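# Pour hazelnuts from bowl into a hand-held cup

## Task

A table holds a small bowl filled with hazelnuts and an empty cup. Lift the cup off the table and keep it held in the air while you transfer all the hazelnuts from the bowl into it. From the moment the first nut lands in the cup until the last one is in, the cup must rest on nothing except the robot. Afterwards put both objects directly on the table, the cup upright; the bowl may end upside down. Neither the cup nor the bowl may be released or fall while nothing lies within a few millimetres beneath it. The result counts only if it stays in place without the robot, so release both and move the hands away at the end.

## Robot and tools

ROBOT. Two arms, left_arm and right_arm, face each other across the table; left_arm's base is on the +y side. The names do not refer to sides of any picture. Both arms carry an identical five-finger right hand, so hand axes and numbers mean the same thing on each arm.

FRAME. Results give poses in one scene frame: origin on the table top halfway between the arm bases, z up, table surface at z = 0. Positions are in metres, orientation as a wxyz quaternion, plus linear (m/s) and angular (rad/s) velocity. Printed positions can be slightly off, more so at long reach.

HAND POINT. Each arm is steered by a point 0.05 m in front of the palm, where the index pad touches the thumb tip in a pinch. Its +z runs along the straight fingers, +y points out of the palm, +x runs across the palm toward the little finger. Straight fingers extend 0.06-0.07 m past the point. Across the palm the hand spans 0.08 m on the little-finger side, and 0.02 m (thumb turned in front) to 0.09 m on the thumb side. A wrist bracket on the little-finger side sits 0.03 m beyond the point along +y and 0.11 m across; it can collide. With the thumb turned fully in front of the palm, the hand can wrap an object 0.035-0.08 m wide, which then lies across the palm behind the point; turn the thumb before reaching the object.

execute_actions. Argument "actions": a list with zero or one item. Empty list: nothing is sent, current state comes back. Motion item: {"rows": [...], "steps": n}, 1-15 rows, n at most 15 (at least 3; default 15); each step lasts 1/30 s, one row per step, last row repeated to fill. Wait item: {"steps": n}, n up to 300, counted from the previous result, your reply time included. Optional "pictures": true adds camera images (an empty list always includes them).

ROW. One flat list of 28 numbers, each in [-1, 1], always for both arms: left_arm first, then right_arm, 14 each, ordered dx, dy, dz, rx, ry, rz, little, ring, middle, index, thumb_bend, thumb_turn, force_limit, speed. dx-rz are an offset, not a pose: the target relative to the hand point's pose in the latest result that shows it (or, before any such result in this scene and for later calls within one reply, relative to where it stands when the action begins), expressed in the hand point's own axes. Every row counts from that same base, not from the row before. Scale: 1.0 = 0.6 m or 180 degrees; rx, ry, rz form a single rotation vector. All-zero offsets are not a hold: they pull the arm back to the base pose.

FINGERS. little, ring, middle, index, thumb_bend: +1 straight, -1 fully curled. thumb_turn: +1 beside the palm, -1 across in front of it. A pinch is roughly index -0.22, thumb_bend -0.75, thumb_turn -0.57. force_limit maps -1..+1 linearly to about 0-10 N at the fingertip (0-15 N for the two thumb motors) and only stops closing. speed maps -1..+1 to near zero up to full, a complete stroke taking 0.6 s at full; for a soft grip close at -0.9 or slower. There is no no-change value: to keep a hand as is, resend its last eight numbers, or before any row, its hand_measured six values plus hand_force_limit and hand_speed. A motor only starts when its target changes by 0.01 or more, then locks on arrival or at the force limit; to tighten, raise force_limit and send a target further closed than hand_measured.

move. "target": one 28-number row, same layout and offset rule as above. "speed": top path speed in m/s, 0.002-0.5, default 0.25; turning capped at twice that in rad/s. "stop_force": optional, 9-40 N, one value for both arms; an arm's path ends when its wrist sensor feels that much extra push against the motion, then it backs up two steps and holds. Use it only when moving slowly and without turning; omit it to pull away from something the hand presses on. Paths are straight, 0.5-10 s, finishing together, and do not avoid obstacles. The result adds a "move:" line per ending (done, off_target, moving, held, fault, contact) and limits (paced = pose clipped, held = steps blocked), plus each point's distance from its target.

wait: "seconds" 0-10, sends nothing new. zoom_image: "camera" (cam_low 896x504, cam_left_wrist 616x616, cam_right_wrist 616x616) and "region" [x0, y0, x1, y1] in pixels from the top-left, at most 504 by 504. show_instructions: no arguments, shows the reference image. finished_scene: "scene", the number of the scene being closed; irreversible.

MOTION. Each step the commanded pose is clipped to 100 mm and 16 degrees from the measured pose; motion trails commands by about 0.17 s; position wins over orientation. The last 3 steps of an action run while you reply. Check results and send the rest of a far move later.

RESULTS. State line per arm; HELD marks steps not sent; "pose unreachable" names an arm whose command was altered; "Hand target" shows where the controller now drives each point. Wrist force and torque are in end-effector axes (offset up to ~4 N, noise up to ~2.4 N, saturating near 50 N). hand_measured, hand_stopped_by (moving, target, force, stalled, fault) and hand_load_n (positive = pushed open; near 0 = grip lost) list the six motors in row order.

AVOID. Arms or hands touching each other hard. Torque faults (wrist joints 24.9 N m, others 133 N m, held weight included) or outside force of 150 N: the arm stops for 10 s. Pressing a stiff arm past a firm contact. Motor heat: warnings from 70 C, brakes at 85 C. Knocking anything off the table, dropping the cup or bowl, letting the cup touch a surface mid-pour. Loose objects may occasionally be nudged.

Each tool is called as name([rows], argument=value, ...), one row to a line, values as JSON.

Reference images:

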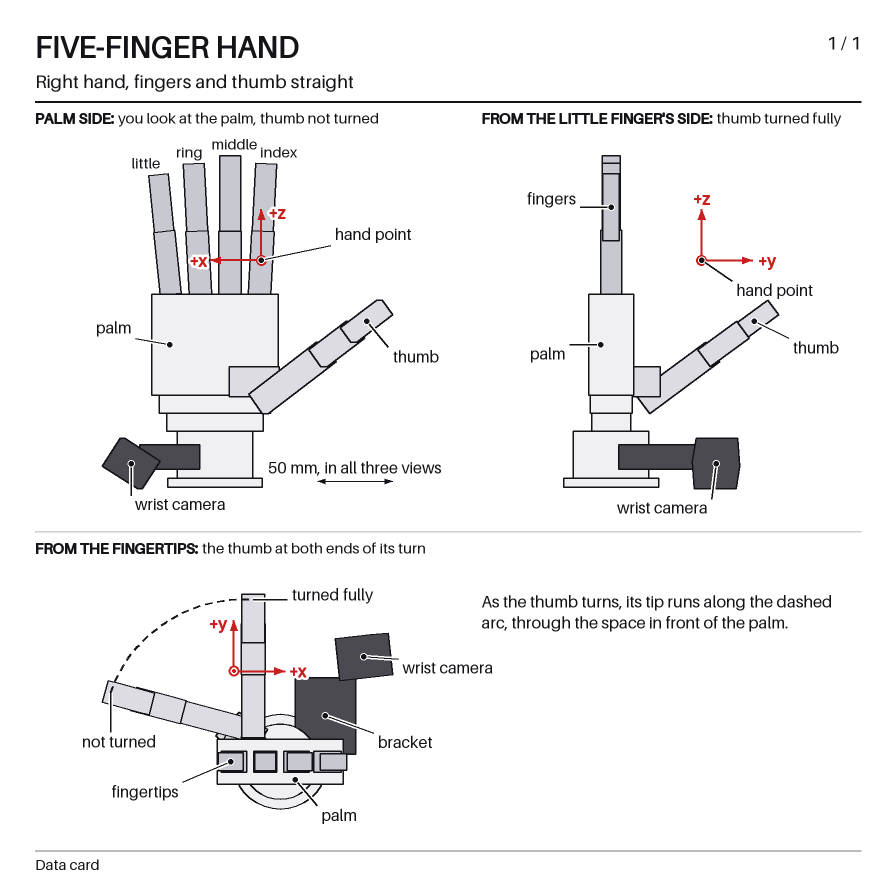

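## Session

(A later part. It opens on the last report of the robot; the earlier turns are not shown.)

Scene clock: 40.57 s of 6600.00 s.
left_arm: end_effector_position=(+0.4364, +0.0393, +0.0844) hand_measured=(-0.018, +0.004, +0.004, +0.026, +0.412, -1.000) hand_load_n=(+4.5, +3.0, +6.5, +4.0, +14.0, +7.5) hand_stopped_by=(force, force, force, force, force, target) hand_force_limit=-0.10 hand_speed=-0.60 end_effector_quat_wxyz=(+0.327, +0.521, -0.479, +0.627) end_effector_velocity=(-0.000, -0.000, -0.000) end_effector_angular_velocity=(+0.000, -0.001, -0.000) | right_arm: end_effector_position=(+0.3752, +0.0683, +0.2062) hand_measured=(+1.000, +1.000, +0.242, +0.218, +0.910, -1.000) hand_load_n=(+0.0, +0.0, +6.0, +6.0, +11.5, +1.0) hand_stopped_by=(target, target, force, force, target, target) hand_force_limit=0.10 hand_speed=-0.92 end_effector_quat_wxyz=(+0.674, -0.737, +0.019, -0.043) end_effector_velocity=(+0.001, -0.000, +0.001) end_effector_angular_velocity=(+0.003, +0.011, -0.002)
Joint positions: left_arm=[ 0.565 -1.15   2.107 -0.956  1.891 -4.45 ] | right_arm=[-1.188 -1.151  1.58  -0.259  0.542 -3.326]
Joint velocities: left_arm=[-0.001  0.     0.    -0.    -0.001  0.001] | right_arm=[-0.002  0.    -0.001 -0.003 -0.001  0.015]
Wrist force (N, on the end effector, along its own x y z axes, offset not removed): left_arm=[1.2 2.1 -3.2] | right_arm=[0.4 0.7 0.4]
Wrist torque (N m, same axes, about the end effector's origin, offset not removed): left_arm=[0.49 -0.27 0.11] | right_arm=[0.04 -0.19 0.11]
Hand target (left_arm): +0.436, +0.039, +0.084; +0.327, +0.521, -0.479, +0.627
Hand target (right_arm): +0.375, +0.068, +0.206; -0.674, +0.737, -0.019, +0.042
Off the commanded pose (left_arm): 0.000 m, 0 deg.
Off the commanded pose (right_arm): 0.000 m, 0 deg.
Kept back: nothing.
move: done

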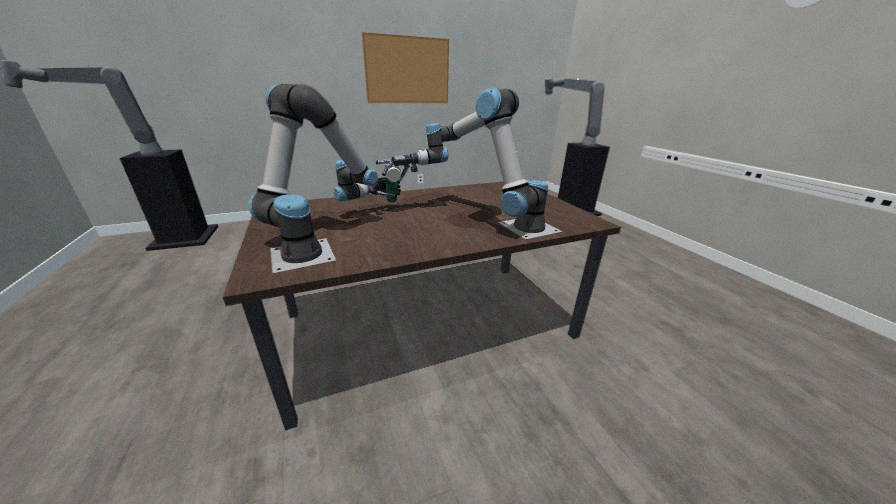

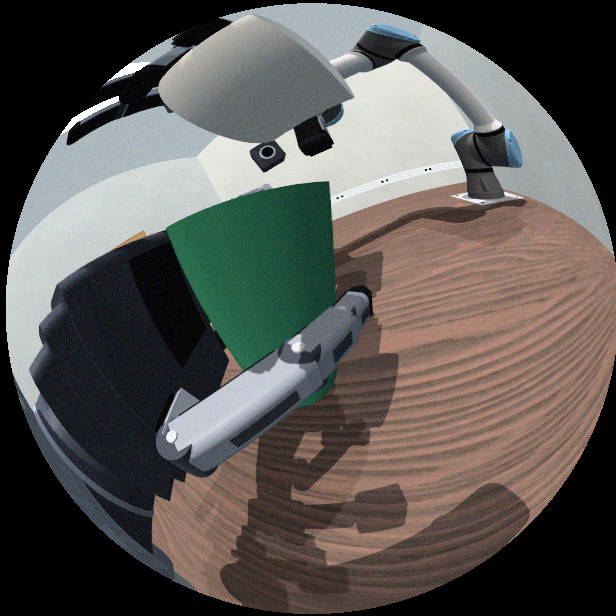

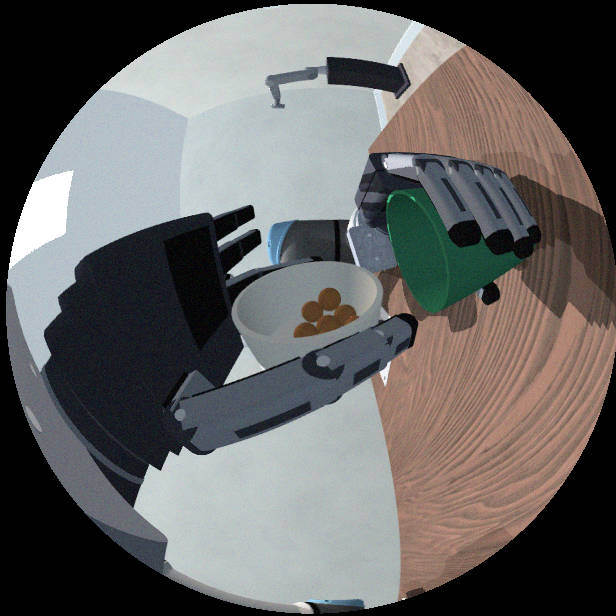

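move(target=[0,0,0,0,0,0,-0.6,-0.6,-0.6,-0.6,-0.6,-1,-0.1,-0.6,0.026,-0.008,0.003,0,0,0.094,1,1,-0.56,-0.56,0.9,-1,0.1,-0.92], speed=0.045)

zoom_image(camera="cam_right_wrist", region=[220, 140, 560, 420])

Scene clock: 44.33 s of 6600.00 s.
left_arm: end_effector_position=(+0.4364, +0.0393, +0.0844) hand_measured=(-0.018, +0.004, +0.004, +0.026, +0.412, -1.000) hand_load_n=(+4.5, +3.0, +6.5, +4.0, +14.0, +7.5) hand_stopped_by=(force, force, force, force, force, target) hand_force_limit=-0.10 hand_speed=-0.60 end_effector_quat_wxyz=(+0.327, +0.521, -0.479, +0.627) end_effector_velocity=(-0.000, +0.000, -0.000) end_effector_angular_velocity=(+0.001, +0.000, -0.000) | right_arm: end_effector_position=(+0.3907, +0.0692, +0.2114) hand_measured=(+1.000, +1.000, +0.242, +0.218, +0.910, -1.000) hand_load_n=(+0.0, +0.0, +6.0, +6.0, +11.5, +1.0) hand_stopped_by=(target, target, force, force, target, target) hand_force_limit=0.10 hand_speed=-0.92 end_effector_quat_wxyz=(+0.673, -0.726, +0.127, +0.057) end_effector_velocity=(+0.001, -0.001, +0.001) end_effector_angular_velocity=(+0.002, +0.012, -0.002)
Joint positions: left_arm=[ 0.565 -1.15   2.107 -0.956  1.891 -4.45 ] | right_arm=[-1.216 -1.091  1.505 -0.235  0.515 -3.041]
Joint velocities: left_arm=[0.    0.001 0.    0.    0.    0.   ] | right_arm=[-0.002  0.001 -0.002  0.    -0.001  0.012]
Wrist force (N, on the end effector, along its own x y z axes, offset not removed): left_arm=[-1.7 2.8 0.1] | right_arm=[-2.1 -0.8 0.0]
Wrist torque (N m, same axes, about the end effector's origin, offset not removed): left_arm=[0.48 0.02 -0.07] | right_arm=[-0.33 0.29 -0.23]
Hand target (left_arm): +0.436, +0.039, +0.084; +0.327, +0.521, -0.479, +0.627
Hand target (right_arm): +0.391, +0.069, +0.211; +0.673, -0.726, +0.127, +0.057
Off the commanded pose (left_arm): 0.000 m, 0 deg.
Off the commanded pose (right_arm): 0.000 m, 0 deg.
Kept back: nothing.
move: done

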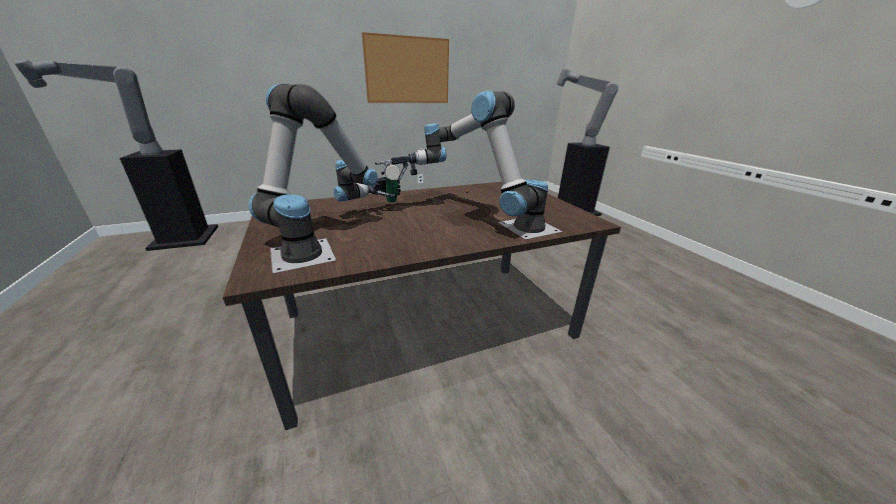

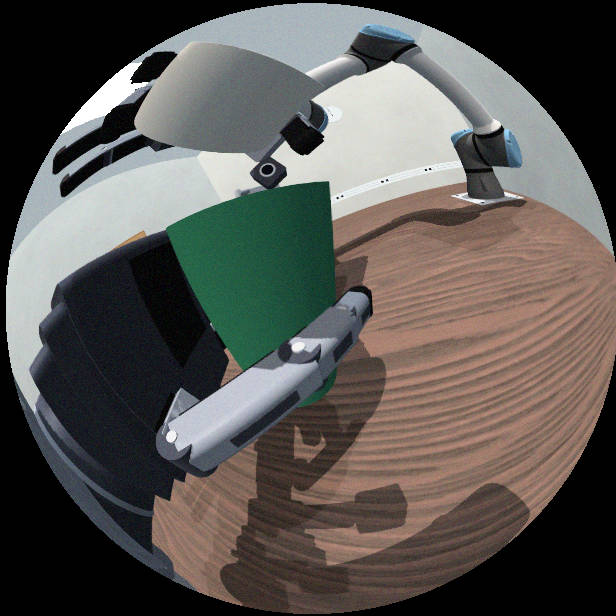

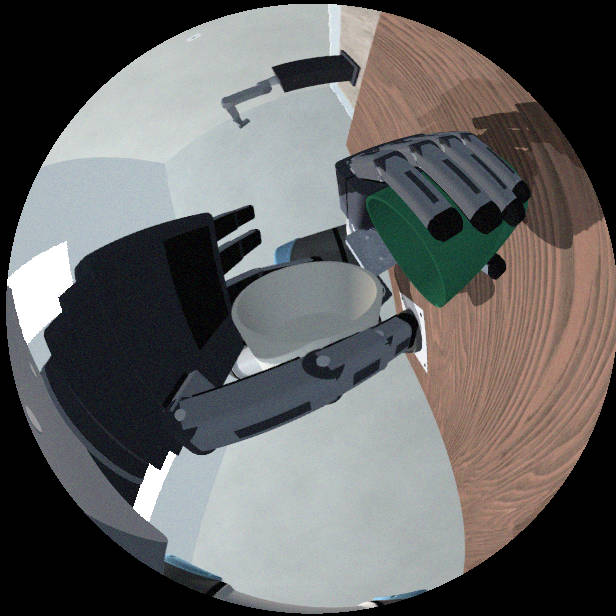

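Region (220, 140, 560, 420) of cam_right_wrist's 616x616 image, scaled by 1.482, with more detail than that image has; it fills the top 415 rows of this view, and the rest is white.

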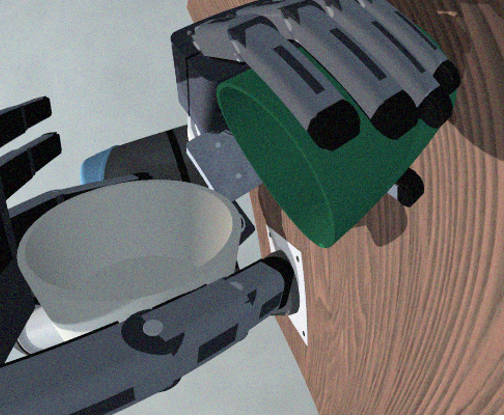

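There appears to be a dot on the table at (467,192).

zoom_image(camera="cam_low", region=[340, 150, 540, 240])

execute_actions(actions=[])

Region (340, 150, 540, 240) of cam_low's 896x504 image, scaled by 2.520, with more detail than that image has; it fills the top 227 rows of this view, and the rest is white.

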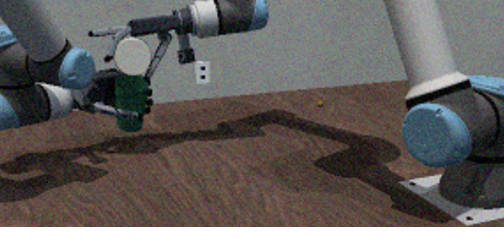

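Scene clock: 44.40 s of 6600.00 s.
left_arm: end_effector_position=(+0.4364, +0.0393, +0.0844) hand_measured=(-0.018, +0.004, +0.004, +0.026, +0.412, -1.000) hand_load_n=(+4.5, +3.0, +6.5, +4.0, +14.0, +7.5) hand_stopped_by=(force, force, force, force, force, target) hand_force_limit=-0.10 hand_speed=-0.60 end_effector_quat_wxyz=(+0.327, +0.521, -0.479, +0.627) end_effector_velocity=(+0.000, -0.000, -0.000) end_effector_angular_velocity=(-0.000, -0.001, +0.000) | right_arm: end_effector_position=(+0.3907, +0.0692, +0.2114) hand_measured=(+1.000, +1.000, +0.242, +0.218, +0.910, -1.000) hand_load_n=(+0.0, +0.0, +6.0, +6.0, +11.5, +1.0) hand_stopped_by=(target, target, force, force, target, target) hand_force_limit=0.10 hand_speed=-0.92 end_effector_quat_wxyz=(+0.673, -0.726, +0.127, +0.057) end_effector_velocity=(+0.000, -0.000, -0.001) end_effector_angular_velocity=(-0.001, +0.008, -0.002)
Joint positions: left_arm=[ 0.565 -1.15   2.107 -0.956  1.891 -4.45 ] | right_arm=[-1.216 -1.091  1.505 -0.235  0.515 -3.041]
Joint velocities: left_arm=[ 0.     0.001 -0.001 -0.     0.     0.001] | right_arm=[-0.001  0.002 -0.001  0.     0.001  0.006]
Wrist force (N, on the end effector, along its own x y z axes, offset not removed): left_arm=[0.9 3.9 -0.9] | right_arm=[-2.9 0.7 1.9]
Wrist torque (N m, same axes, about the end effector's origin, offset not removed): left_arm=[0.69 -0.35 -0.05] | right_arm=[-0.25 0.35 -0.32]
Hand target (left_arm): +0.436, +0.039, +0.084; +0.327, +0.521, -0.479, +0.627
Hand target (right_arm): +0.391, +0.069, +0.211; +0.673, -0.726, +0.127, +0.057
Off the commanded pose (left_arm): 0.000 m, 0 deg.
Off the commanded pose (right_arm): 0.000 m, 0 deg.
Kept back: nothing.
Steps of this call (steps 1 to 2: nothing new was sent). Readings (end_effector_position | what the end effector reports):
1: left_arm (+0.4364, +0.0393, +0.0844) | right_arm (+0.3907, +0.0692, +0.2114) | left_arm hand_measured=(-0.018, +0.004, +0.004, +0.026, +0.412, -1.000) hand_load_n=(+4.5, +3.0, +6.5, +4.0, +14.0, +7.5) hand_stopped_by=(force, force, force, force, force, target) hand_force_limit=-0.10 hand_speed=-0.60 | right_arm hand_measured=(+1.000, +1.000, +0.242, +0.218, +0.910, -1.000) hand_load_n=(+0.0, +0.0, +6.0, +6.0, +11.5, +1.0) hand_stopped_by=(target, target, force, force, target, target) hand_force_limit=0.10 hand_speed=-0.92
2: the state above

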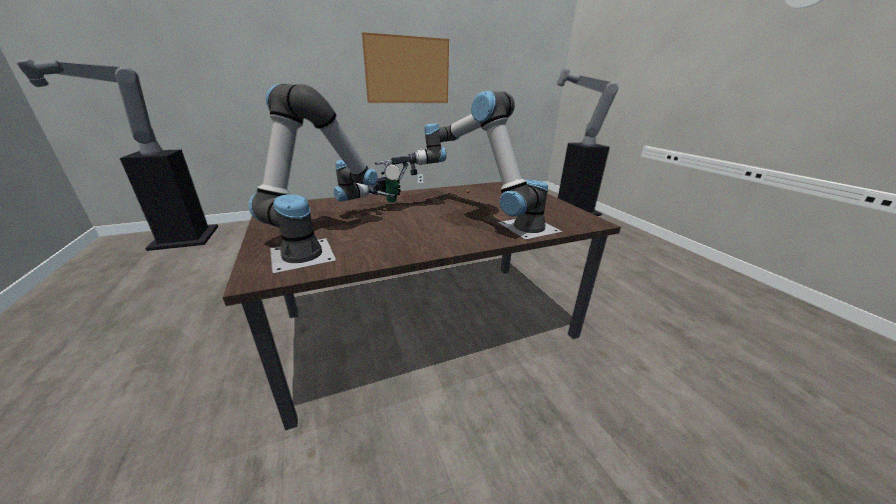

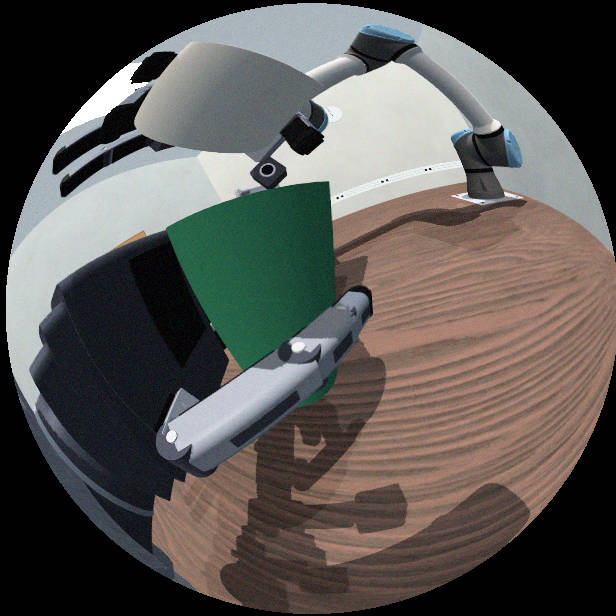

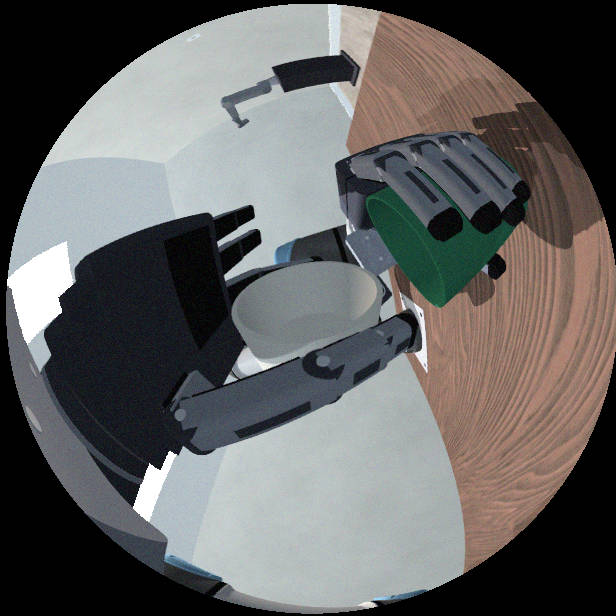

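move(target=[0,0,0,0,0,0,-0.6,-0.6,-0.6,-0.6,-0.6,-1,-0.1,-0.6,0.008,-0.008,0,0,0,0.06,1,1,-0.56,-0.56,0.9,-1,0.1,-0.92], speed=0.12)

zoom_image(camera="cam_low", region=[230, 150, 630, 300])

Scene clock: 45.80 s of 6600.00 s.
left_arm: end_effector_position=(+0.4364, +0.0393, +0.0844) hand_measured=(-0.018, +0.004, +0.004, +0.026, +0.412, -1.000) hand_load_n=(+4.5, +3.0, +6.5, +4.0, +14.0, +7.5) hand_stopped_by=(force, force, force, force, force, target) hand_force_limit=-0.10 hand_speed=-0.60 end_effector_quat_wxyz=(+0.327, +0.521, -0.479, +0.627) end_effector_velocity=(-0.000, -0.000, +0.000) end_effector_angular_velocity=(+0.000, -0.000, +0.000) | right_arm: end_effector_position=(+0.3965, +0.0690, +0.2148) hand_measured=(+1.000, +1.000, +0.242, +0.218, +0.910, -1.000) hand_load_n=(+0.0, +0.0, +6.0, +6.0, +11.5, +0.5) hand_stopped_by=(target, target, force, force, target, target) hand_force_limit=0.10 hand_speed=-0.92 end_effector_quat_wxyz=(+0.665, -0.711, +0.194, +0.119) end_effector_velocity=(+0.000, -0.000, -0.000) end_effector_angular_velocity=(+0.002, +0.011, -0.002)
Joint positions: left_arm=[ 0.565 -1.15   2.107 -0.956  1.891 -4.45 ] | right_arm=[-1.23  -1.061  1.475 -0.23   0.501 -2.859]
Joint velocities: left_arm=[-0. -0.  0. -0. -0.  0.] | right_arm=[-0.001  0.001  0.001 -0.005  0.     0.013]
Wrist force (N, on the end effector, along its own x y z axes, offset not removed): left_arm=[1.5 2.1 -0.6] | right_arm=[-1.0 0.4 0.9]
Wrist torque (N m, same axes, about the end effector's origin, offset not removed): left_arm=[0.39 -0.56 0.08] | right_arm=[-0.07 0.20 -0.16]
Hand target (left_arm): +0.436, +0.039, +0.084; +0.327, +0.521, -0.479, +0.627
Hand target (right_arm): +0.397, +0.069, +0.215; +0.665, -0.711, +0.195, +0.120
Off the commanded pose (left_arm): 0.000 m, 0 deg.
Off the commanded pose (right_arm): 0.000 m, 0 deg.
Kept back: nothing.
move: done

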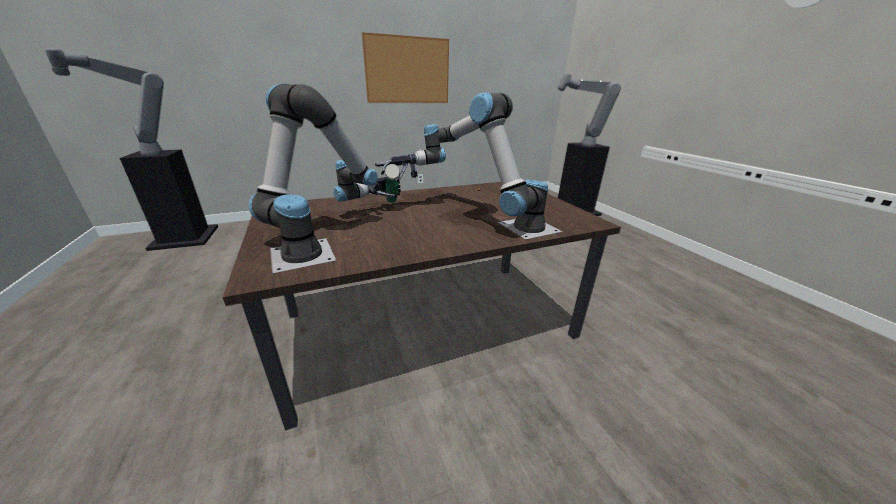

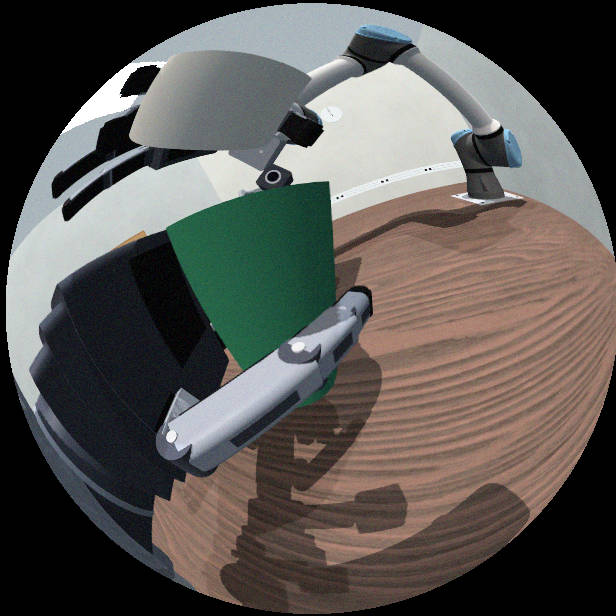

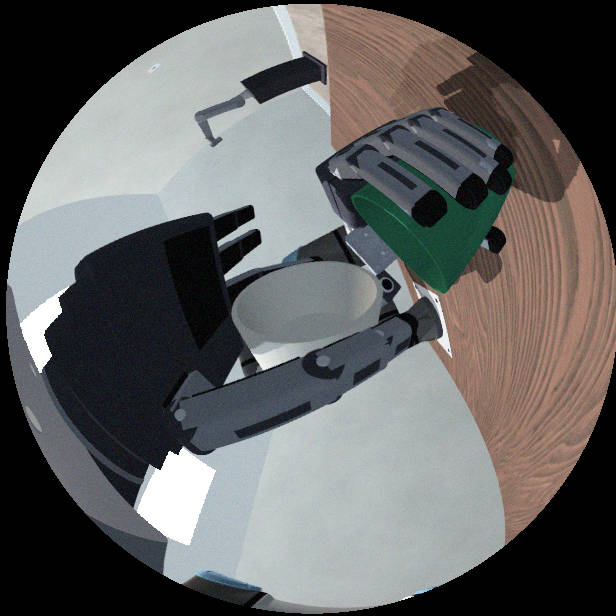

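Region (230, 150, 630, 300) of cam_low's 896x504 image, scaled by 1.260, with more detail than that image has; it fills the top 189 rows of this view, and the rest is white.

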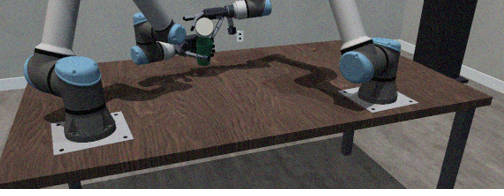

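move(target=[-0.0497,-0.1175,-0.0473,0.0552,-0.0073,-0.0831,-0.6,-0.6,-0.6,-0.6,-0.6,-1,-0.1,-0.6,0.0635,-0.0265,-0.3277,-0.0818,0.1387,-0.5978,1,1,-0.56,-0.56,0.9,-1,0.1,-0.92], speed=0.45)

move(target=[0,0,0,0,0,0,-0.6,-0.6,-0.6,-0.6,-0.6,-1,-0.1,-0.6,-0.340,0.0216,0.0298,0,0,0,1,1,-0.56,-0.56,0.9,-1,0.1,-0.92], speed=0.25)

Scene clock: 49.37 s of 6600.00 s.
left_arm: end_effector_position=(+0.4980, +0.0918, +0.0739) hand_measured=(-0.018, +0.004, +0.004, +0.026, +0.412, -1.000) hand_load_n=(+4.5, +3.0, +6.5, +4.0, +14.0, +7.5) hand_stopped_by=(force, force, force, force, force, target) hand_force_limit=-0.10 hand_speed=-0.60 end_effector_quat_wxyz=(+0.354, +0.612, -0.355, +0.612) end_effector_velocity=(+0.000, +0.001, -0.000) end_effector_angular_velocity=(-0.000, +0.001, +0.001) | right_arm: end_effector_position=(+0.4204, -0.1300, +0.2300) hand_measured=(+1.000, +1.000, +0.242, +0.218, +0.910, -1.000) hand_load_n=(+0.0, +0.0, +6.0, +6.0, +11.5, +1.5) hand_stopped_by=(target, target, force, force, target, target) hand_force_limit=0.10 hand_speed=-0.92 end_effector_quat_wxyz=(-0.356, +0.651, +0.348, +0.573) end_effector_velocity=(+0.000, -0.001, +0.001) end_effector_angular_velocity=(+0.000, -0.011, -0.001)
Joint positions: left_arm=[ 0.694 -1.092  2.116 -1.023  1.845 -4.712] | right_arm=[-1.39  -1.599  2.139 -0.413  0.773 -4.739]
Joint velocities: left_arm=[ 0.001  0.001  0.    -0.    -0.    -0.001] | right_arm=[-0.004 -0.003  0.006 -0.011 -0.003 -0.004]
Wrist force (N, on the end effector, along its own x y z axes, offset not removed): left_arm=[0.5 1.0 0.2] | right_arm=[-1.7 -0.9 0.1]
Wrist torque (N m, same axes, about the end effector's origin, offset not removed): left_arm=[0.22 -0.39 0.01] | right_arm=[-0.20 -0.01 -0.12]
Hand target (left_arm): +0.498, +0.092, +0.074; +0.354, +0.612, -0.354, +0.612
Hand target (right_arm): +0.420, -0.130, +0.230; -0.356, +0.650, +0.348, +0.574
Off the commanded pose (left_arm): 0.000 m, 0 deg.
Off the commanded pose (right_arm): 0.000 m, 0 deg.
Kept back: nothing.
move: done

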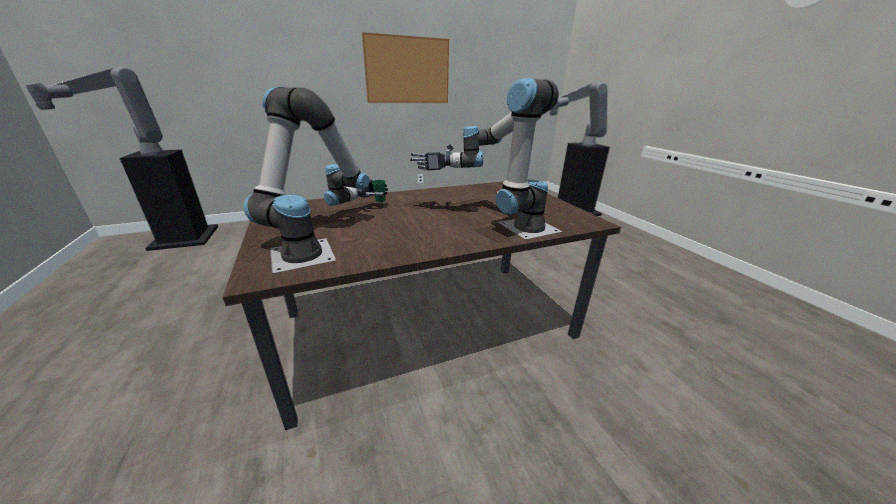

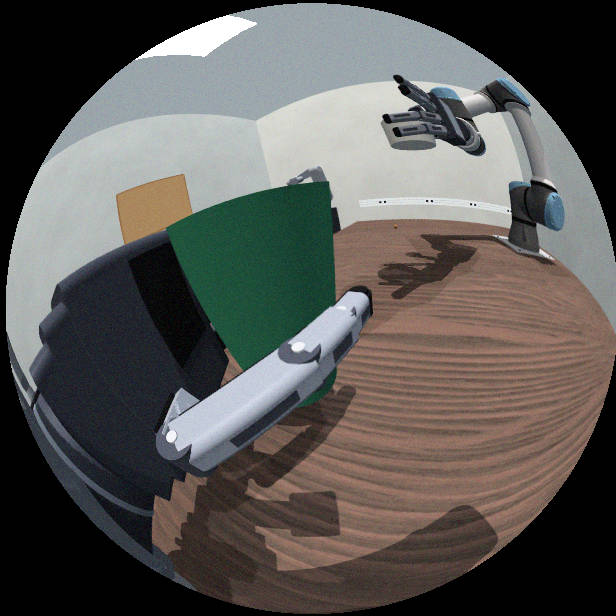

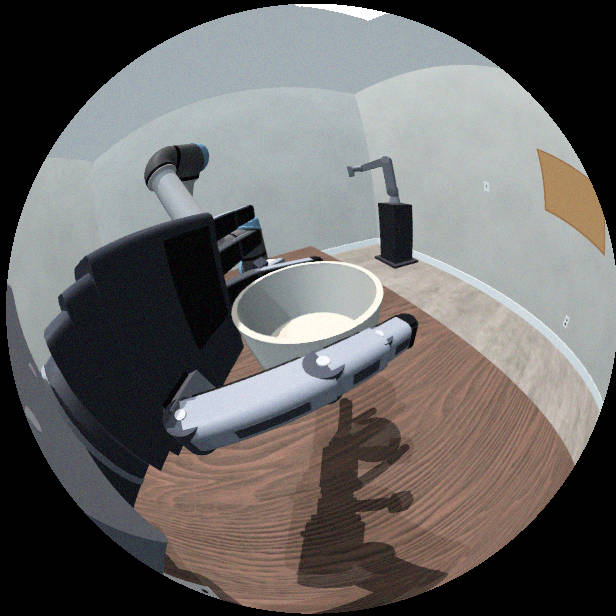

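Scene clock: 50.83 s of 6600.00 s.
left_arm: end_effector_position=(+0.4980, +0.0918, +0.0739) hand_measured=(-0.018, +0.004, +0.004, +0.026, +0.412, -1.000) hand_load_n=(+4.5, +3.0, +6.5, +4.0, +14.0, +7.5) hand_stopped_by=(force, force, force, force, force, target) hand_force_limit=-0.10 hand_speed=-0.60 end_effector_quat_wxyz=(+0.354, +0.612, -0.355, +0.612) end_effector_velocity=(-0.000, -0.000, +0.000) end_effector_angular_velocity=(-0.000, +0.000, -0.001) | right_arm: end_effector_position=(+0.4200, -0.1303, +0.0249) hand_measured=(+1.000, +1.000, +0.242, +0.218, +0.910, -1.000) hand_load_n=(+0.0, +0.0, +6.0, +6.5, +11.5, +1.5) hand_stopped_by=(target, target, force, force, target, target) hand_force_limit=0.10 hand_speed=-0.92 end_effector_quat_wxyz=(-0.356, +0.651, +0.348, +0.573) end_effector_velocity=(+0.000, +0.001, -0.002) end_effector_angular_velocity=(+0.002, -0.002, -0.000)
Joint positions: left_arm=[ 0.694 -1.092  2.116 -1.023  1.845 -4.712] | right_arm=[-1.39  -1.127  2.329 -1.073  0.772 -4.739]
Joint velocities: left_arm=[-0.001 -0.     0.     0.     0.    -0.   ] | right_arm=[ 0.002  0.008 -0.    -0.011  0.002  0.003]
Wrist force (N, on the end effector, along its own x y z axes, offset not removed): left_arm=[1.2 0.4 0.1] | right_arm=[-2.8 -1.7 1.6]
Wrist torque (N m, same axes, about the end effector's origin, offset not removed): left_arm=[0.01 -0.33 -0.05] | right_arm=[-0.14 0.03 -0.21]
Hand target (left_arm): +0.498, +0.092, +0.074; +0.354, +0.612, -0.355, +0.612
Hand target (right_arm): +0.420, -0.130, +0.025; -0.356, +0.651, +0.348, +0.573
Off the commanded pose (left_arm): 0.000 m, 0 deg.
Off the commanded pose (right_arm): 0.000 m, 0 deg.
Kept back: nothing.
move: done

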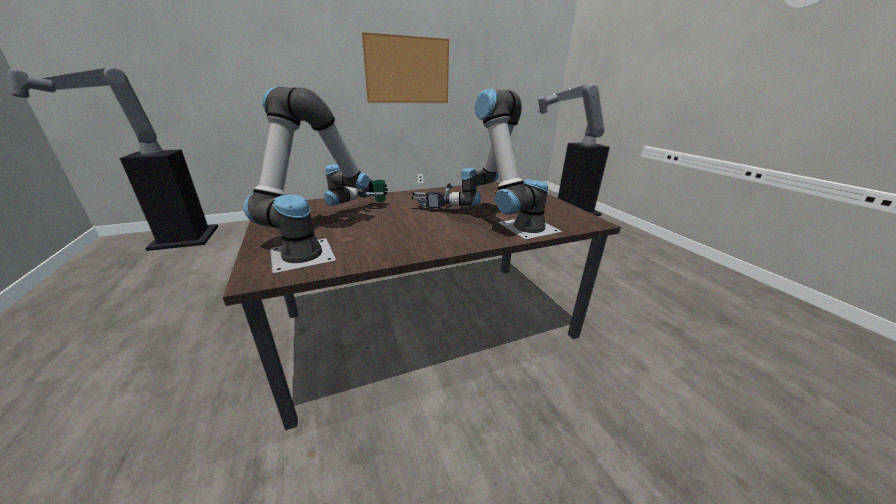

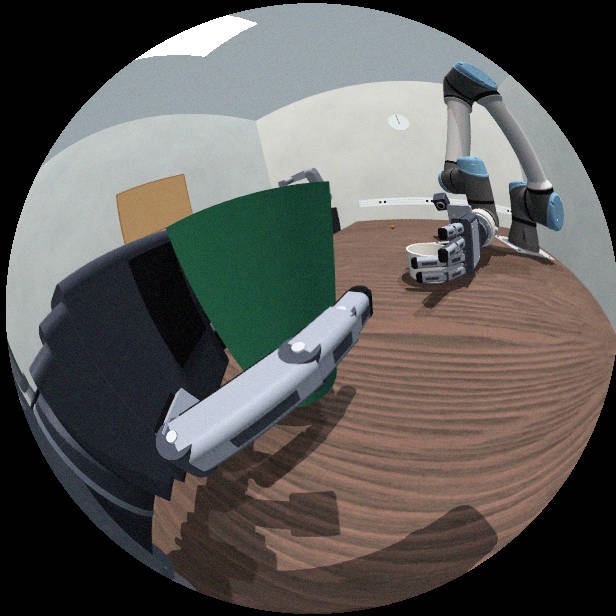

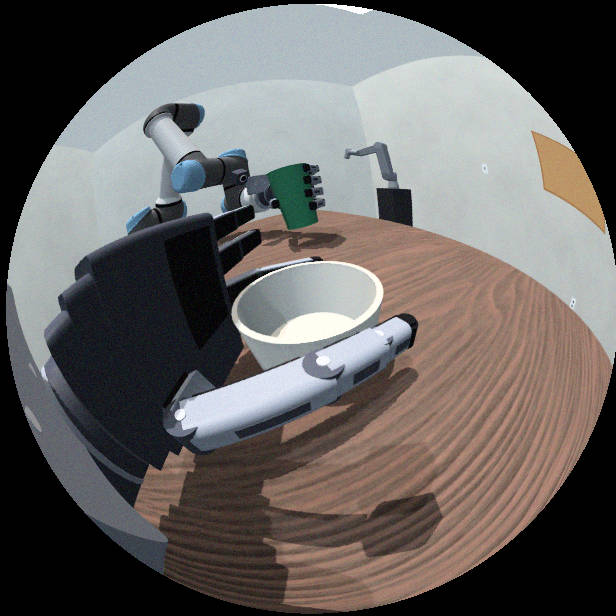

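move(target=[0,0,0,0,0,0,-0.6,-0.6,-0.6,-0.6,-0.6,-1,-0.1,-0.6,-0.018,0.0011,0.0016,0,0,0,1,1,-0.56,-0.56,0.9,-1,0.1,-0.92], speed=0.012, stop_force=9)

zoom_image(camera="cam_left_wrist", region=[330, 190, 520, 320])

Scene clock: 52.20 s of 6600.00 s.
left_arm: end_effector_position=(+0.4980, +0.0918, +0.0739) hand_measured=(-0.018, +0.004, +0.004, +0.026, +0.412, -1.000) hand_load_n=(+4.5, +3.0, +6.5, +4.0, +14.0, +7.5) hand_stopped_by=(force, force, force, force, force, target) hand_force_limit=-0.10 hand_speed=-0.60 end_effector_quat_wxyz=(+0.354, +0.612, -0.355, +0.612) end_effector_velocity=(-0.000, -0.000, -0.000) end_effector_angular_velocity=(+0.001, +0.000, -0.001) | right_arm: end_effector_position=(+0.4200, -0.1302, +0.0157) hand_measured=(+1.000, +1.000, +0.242, +0.218, +0.910, -1.000) hand_load_n=(+0.0, +0.0, +6.0, +5.5, +11.5, -2.5) hand_stopped_by=(target, target, force, force, target, target) hand_force_limit=0.10 hand_speed=-0.92 end_effector_quat_wxyz=(-0.356, +0.651, +0.348, +0.573) end_effector_velocity=(-0.001, +0.000, +0.002) end_effector_angular_velocity=(-0.001, +0.005, +0.001)
Joint positions: left_arm=[ 0.694 -1.092  2.116 -1.023  1.845 -4.712] | right_arm=[-1.39  -1.099  2.33  -1.102  0.773 -4.739]
Joint velocities: left_arm=[-0.  0. -0.  0.  0.  0.] | right_arm=[ 0.001 -0.009  0.     0.014 -0.001  0.   ]
Wrist force (N, on the end effector, along its own x y z axes, offset not removed): left_arm=[2.1 1.0 -2.7] | right_arm=[1.3 0.4 0.5]
Wrist torque (N m, same axes, about the end effector's origin, offset not removed): left_arm=[0.36 -0.59 0.15] | right_arm=[-0.15 -0.08 -0.26]
Hand target (left_arm): +0.498, +0.092, +0.074; +0.354, +0.612, -0.355, +0.612
Hand target (right_arm): +0.420, -0.130, +0.016; -0.356, +0.651, +0.348, +0.573
Off the commanded pose (left_arm): 0.000 m, 0 deg.
Off the commanded pose (right_arm): 0.002 m, 0 deg.
Kept back: nothing.
move: contact (right_arm)

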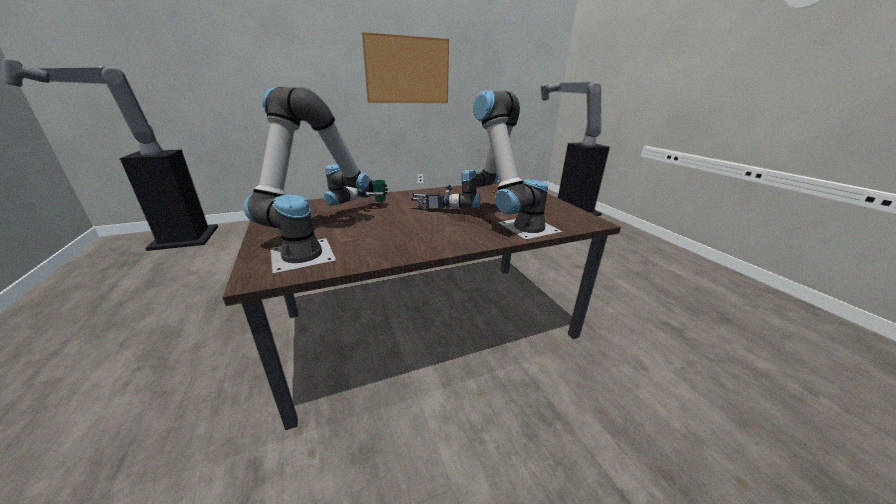

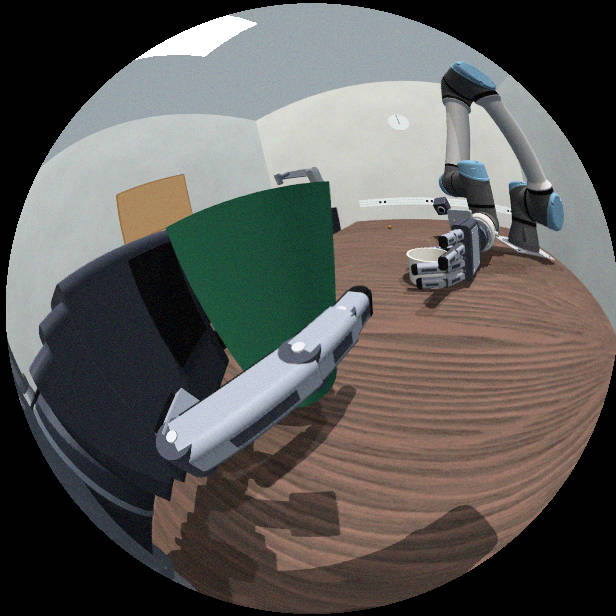

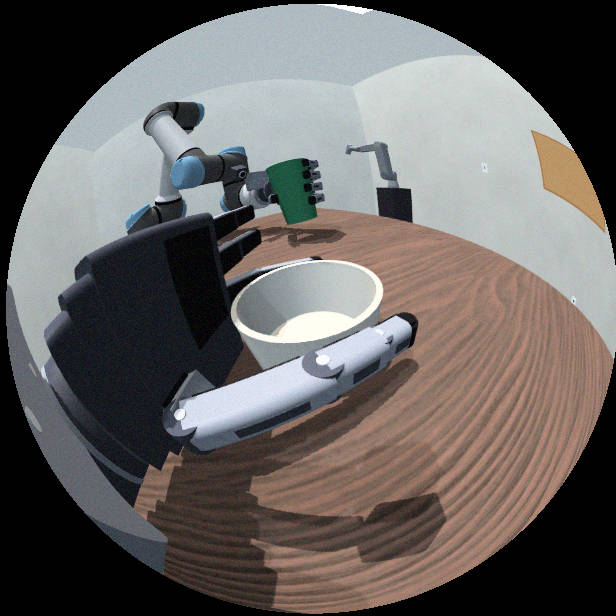

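Region (330, 190, 520, 320) of cam_left_wrist's 616x616 image, scaled by 2.653, with more detail than that image has; it fills the top 345 rows of this view, and the rest is white.

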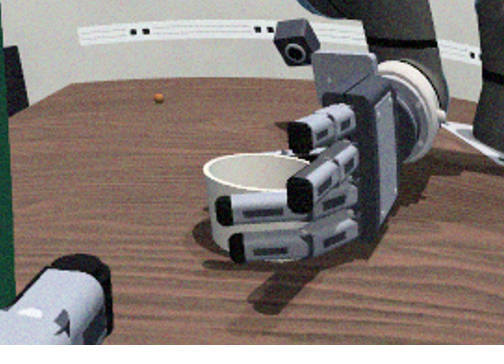

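move(target=[0,0,0,0,0,0,-0.6,-0.6,-0.6,-0.6,-0.6,-1,-0.1,-0.6,0.001,0,0,0,0,0,1,1,1,1,1,-1,0.1,0.2])

move(target=[0,0,0,0,0,0,-0.6,-0.6,-0.6,-0.6,-0.6,-1,-0.1,-0.6,0.14,-0.025,-0.09,0,0,0,1,1,1,1,1,-1,0.1,0.2], speed=0.2)

Scene clock: 53.27 s of 6600.00 s.
left_arm: end_effector_position=(+0.4980, +0.0918, +0.0739) hand_measured=(-0.018, +0.004, +0.004, +0.026, +0.412, -1.000) hand_load_n=(+4.5, +3.0, +6.5, +4.0, +14.0, +7.5) hand_stopped_by=(force, force, force, force, force, target) hand_force_limit=-0.10 hand_speed=-0.60 end_effector_quat_wxyz=(+0.354, +0.612, -0.355, +0.612) end_effector_velocity=(-0.000, +0.000, -0.000) end_effector_angular_velocity=(+0.000, +0.000, +0.000) | right_arm: end_effector_position=(+0.4200, -0.1302, +0.0163) hand_measured=(+1.000, +1.000, +1.000, +1.000, +1.000, -1.000) hand_load_n=(+0.0, +0.0, +0.0, +0.0, +0.0, +0.0) hand_stopped_by=(target, target, target, target, target, target) hand_force_limit=0.10 hand_speed=0.20 end_effector_quat_wxyz=(-0.356, +0.651, +0.348, +0.573) end_effector_velocity=(+0.001, -0.000, +0.000) end_effector_angular_velocity=(+0.000, -0.001, -0.000)
Joint positions: left_arm=[ 0.694 -1.092  2.116 -1.023  1.845 -4.712] | right_arm=[-1.39  -1.101  2.329 -1.1    0.773 -4.739]
Joint velocities: left_arm=[ 0.    -0.001  0.001 -0.     0.     0.   ] | right_arm=[-0.001 -0.    -0.    -0.    -0.001 -0.   ]
Wrist force (N, on the end effector, along its own x y z axes, offset not removed): left_arm=[0.6 1.6 -0.1] | right_arm=[-1.1 -3.4 0.4]
Wrist torque (N m, same axes, about the end effector's origin, offset not removed): left_arm=[0.31 -0.07 -0.02] | right_arm=[-0.53 0.08 -0.26]
Hand target (left_arm): +0.498, +0.092, +0.074; +0.354, +0.612, -0.355, +0.612
Hand target (right_arm): +0.420, -0.130, +0.016; -0.356, +0.651, +0.348, +0.573
Off the commanded pose (left_arm): 0.000 m, 0 deg.
Off the commanded pose (right_arm): 0.000 m, 0 deg.
Kept back: nothing.
move: done

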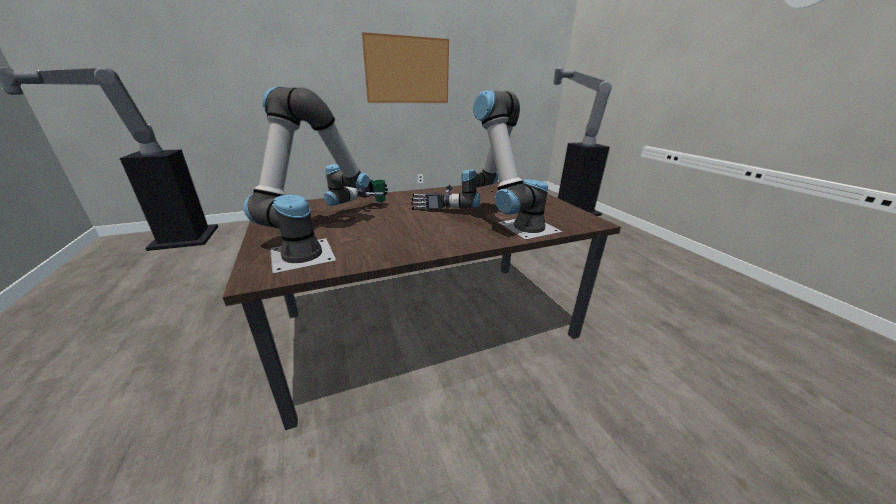

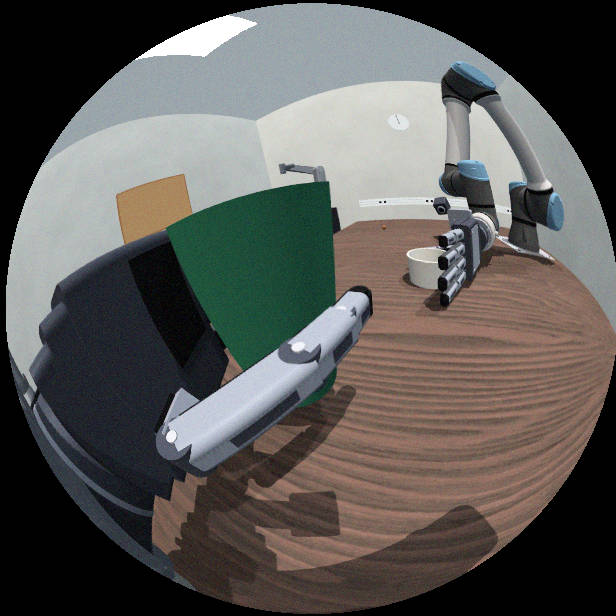

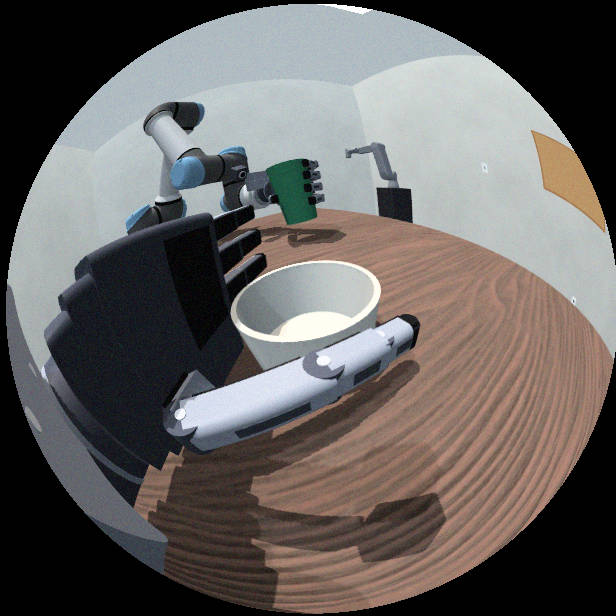

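Scene clock: 54.40 s of 6600.00 s.
left_arm: end_effector_position=(+0.4980, +0.0918, +0.0739) hand_measured=(-0.018, +0.004, +0.004, +0.026, +0.412, -1.000) hand_load_n=(+4.5, +3.0, +6.5, +4.0, +14.0, +7.5) hand_stopped_by=(force, force, force, force, force, target) hand_force_limit=-0.10 hand_speed=-0.60 end_effector_quat_wxyz=(+0.354, +0.612, -0.355, +0.612) end_effector_velocity=(-0.000, -0.000, +0.000) end_effector_angular_velocity=(-0.000, -0.000, -0.001) | right_arm: end_effector_position=(+0.3887, -0.1655, +0.1053) hand_measured=(+1.000, +1.000, +1.000, +1.000, +1.000, -1.000) hand_load_n=(+0.0, +0.0, +0.0, +0.0, +0.0, +0.0) hand_stopped_by=(target, target, target, target, target, target) hand_force_limit=0.10 hand_speed=0.20 end_effector_quat_wxyz=(-0.356, +0.651, +0.348, +0.573) end_effector_velocity=(-0.000, +0.000, +0.003) end_effector_angular_velocity=(-0.001, -0.002, +0.003)
Joint positions: left_arm=[ 0.694 -1.092  2.116 -1.023  1.845 -4.712] | right_arm=[-1.49  -1.447  2.416 -0.826  0.674 -4.76 ]
Joint velocities: left_arm=[-0.001 -0.     0.    -0.     0.     0.   ] | right_arm=[-0.002 -0.008 -0.003  0.011 -0.005 -0.003]
Wrist force (N, on the end effector, along its own x y z axes, offset not removed): left_arm=[-0.6 0.5 1.1] | right_arm=[0.7 -1.6 1.8]
Wrist torque (N m, same axes, about the end effector's origin, offset not removed): left_arm=[0.04 -0.15 -0.18] | right_arm=[-0.33 -0.16 -0.06]
Hand target (left_arm): +0.498, +0.092, +0.074; +0.354, +0.612, -0.355, +0.612
Hand target (right_arm): +0.389, -0.166, +0.106; -0.356, +0.651, +0.348, +0.573
Off the commanded pose (left_arm): 0.000 m, 0 deg.
Off the commanded pose (right_arm): 0.000 m, 0 deg.
Kept back: nothing.
move: done

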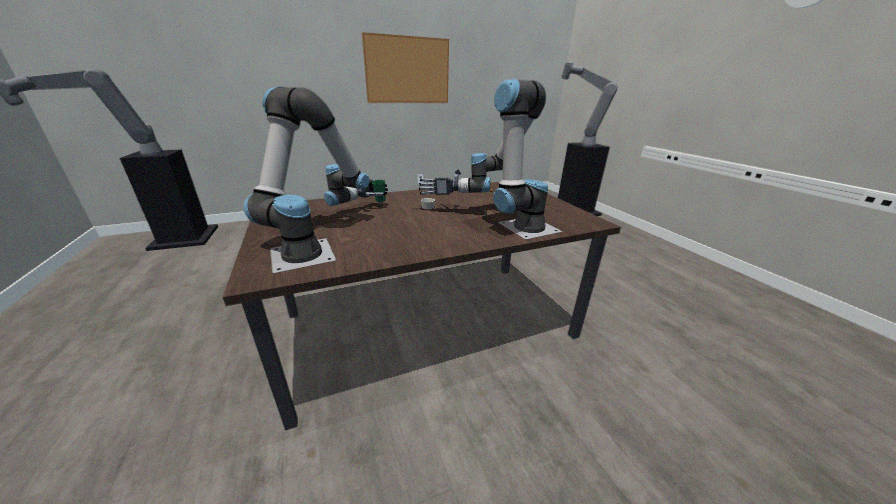

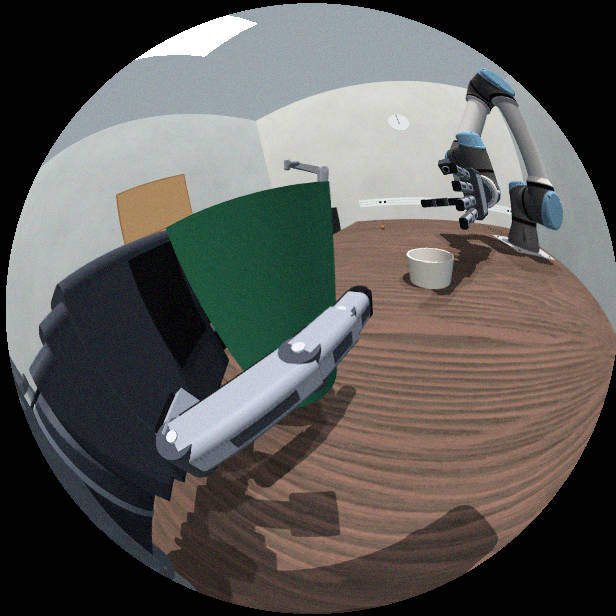

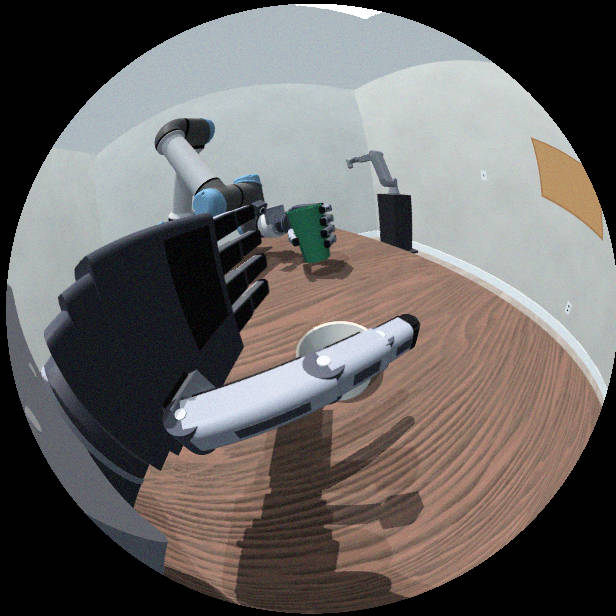

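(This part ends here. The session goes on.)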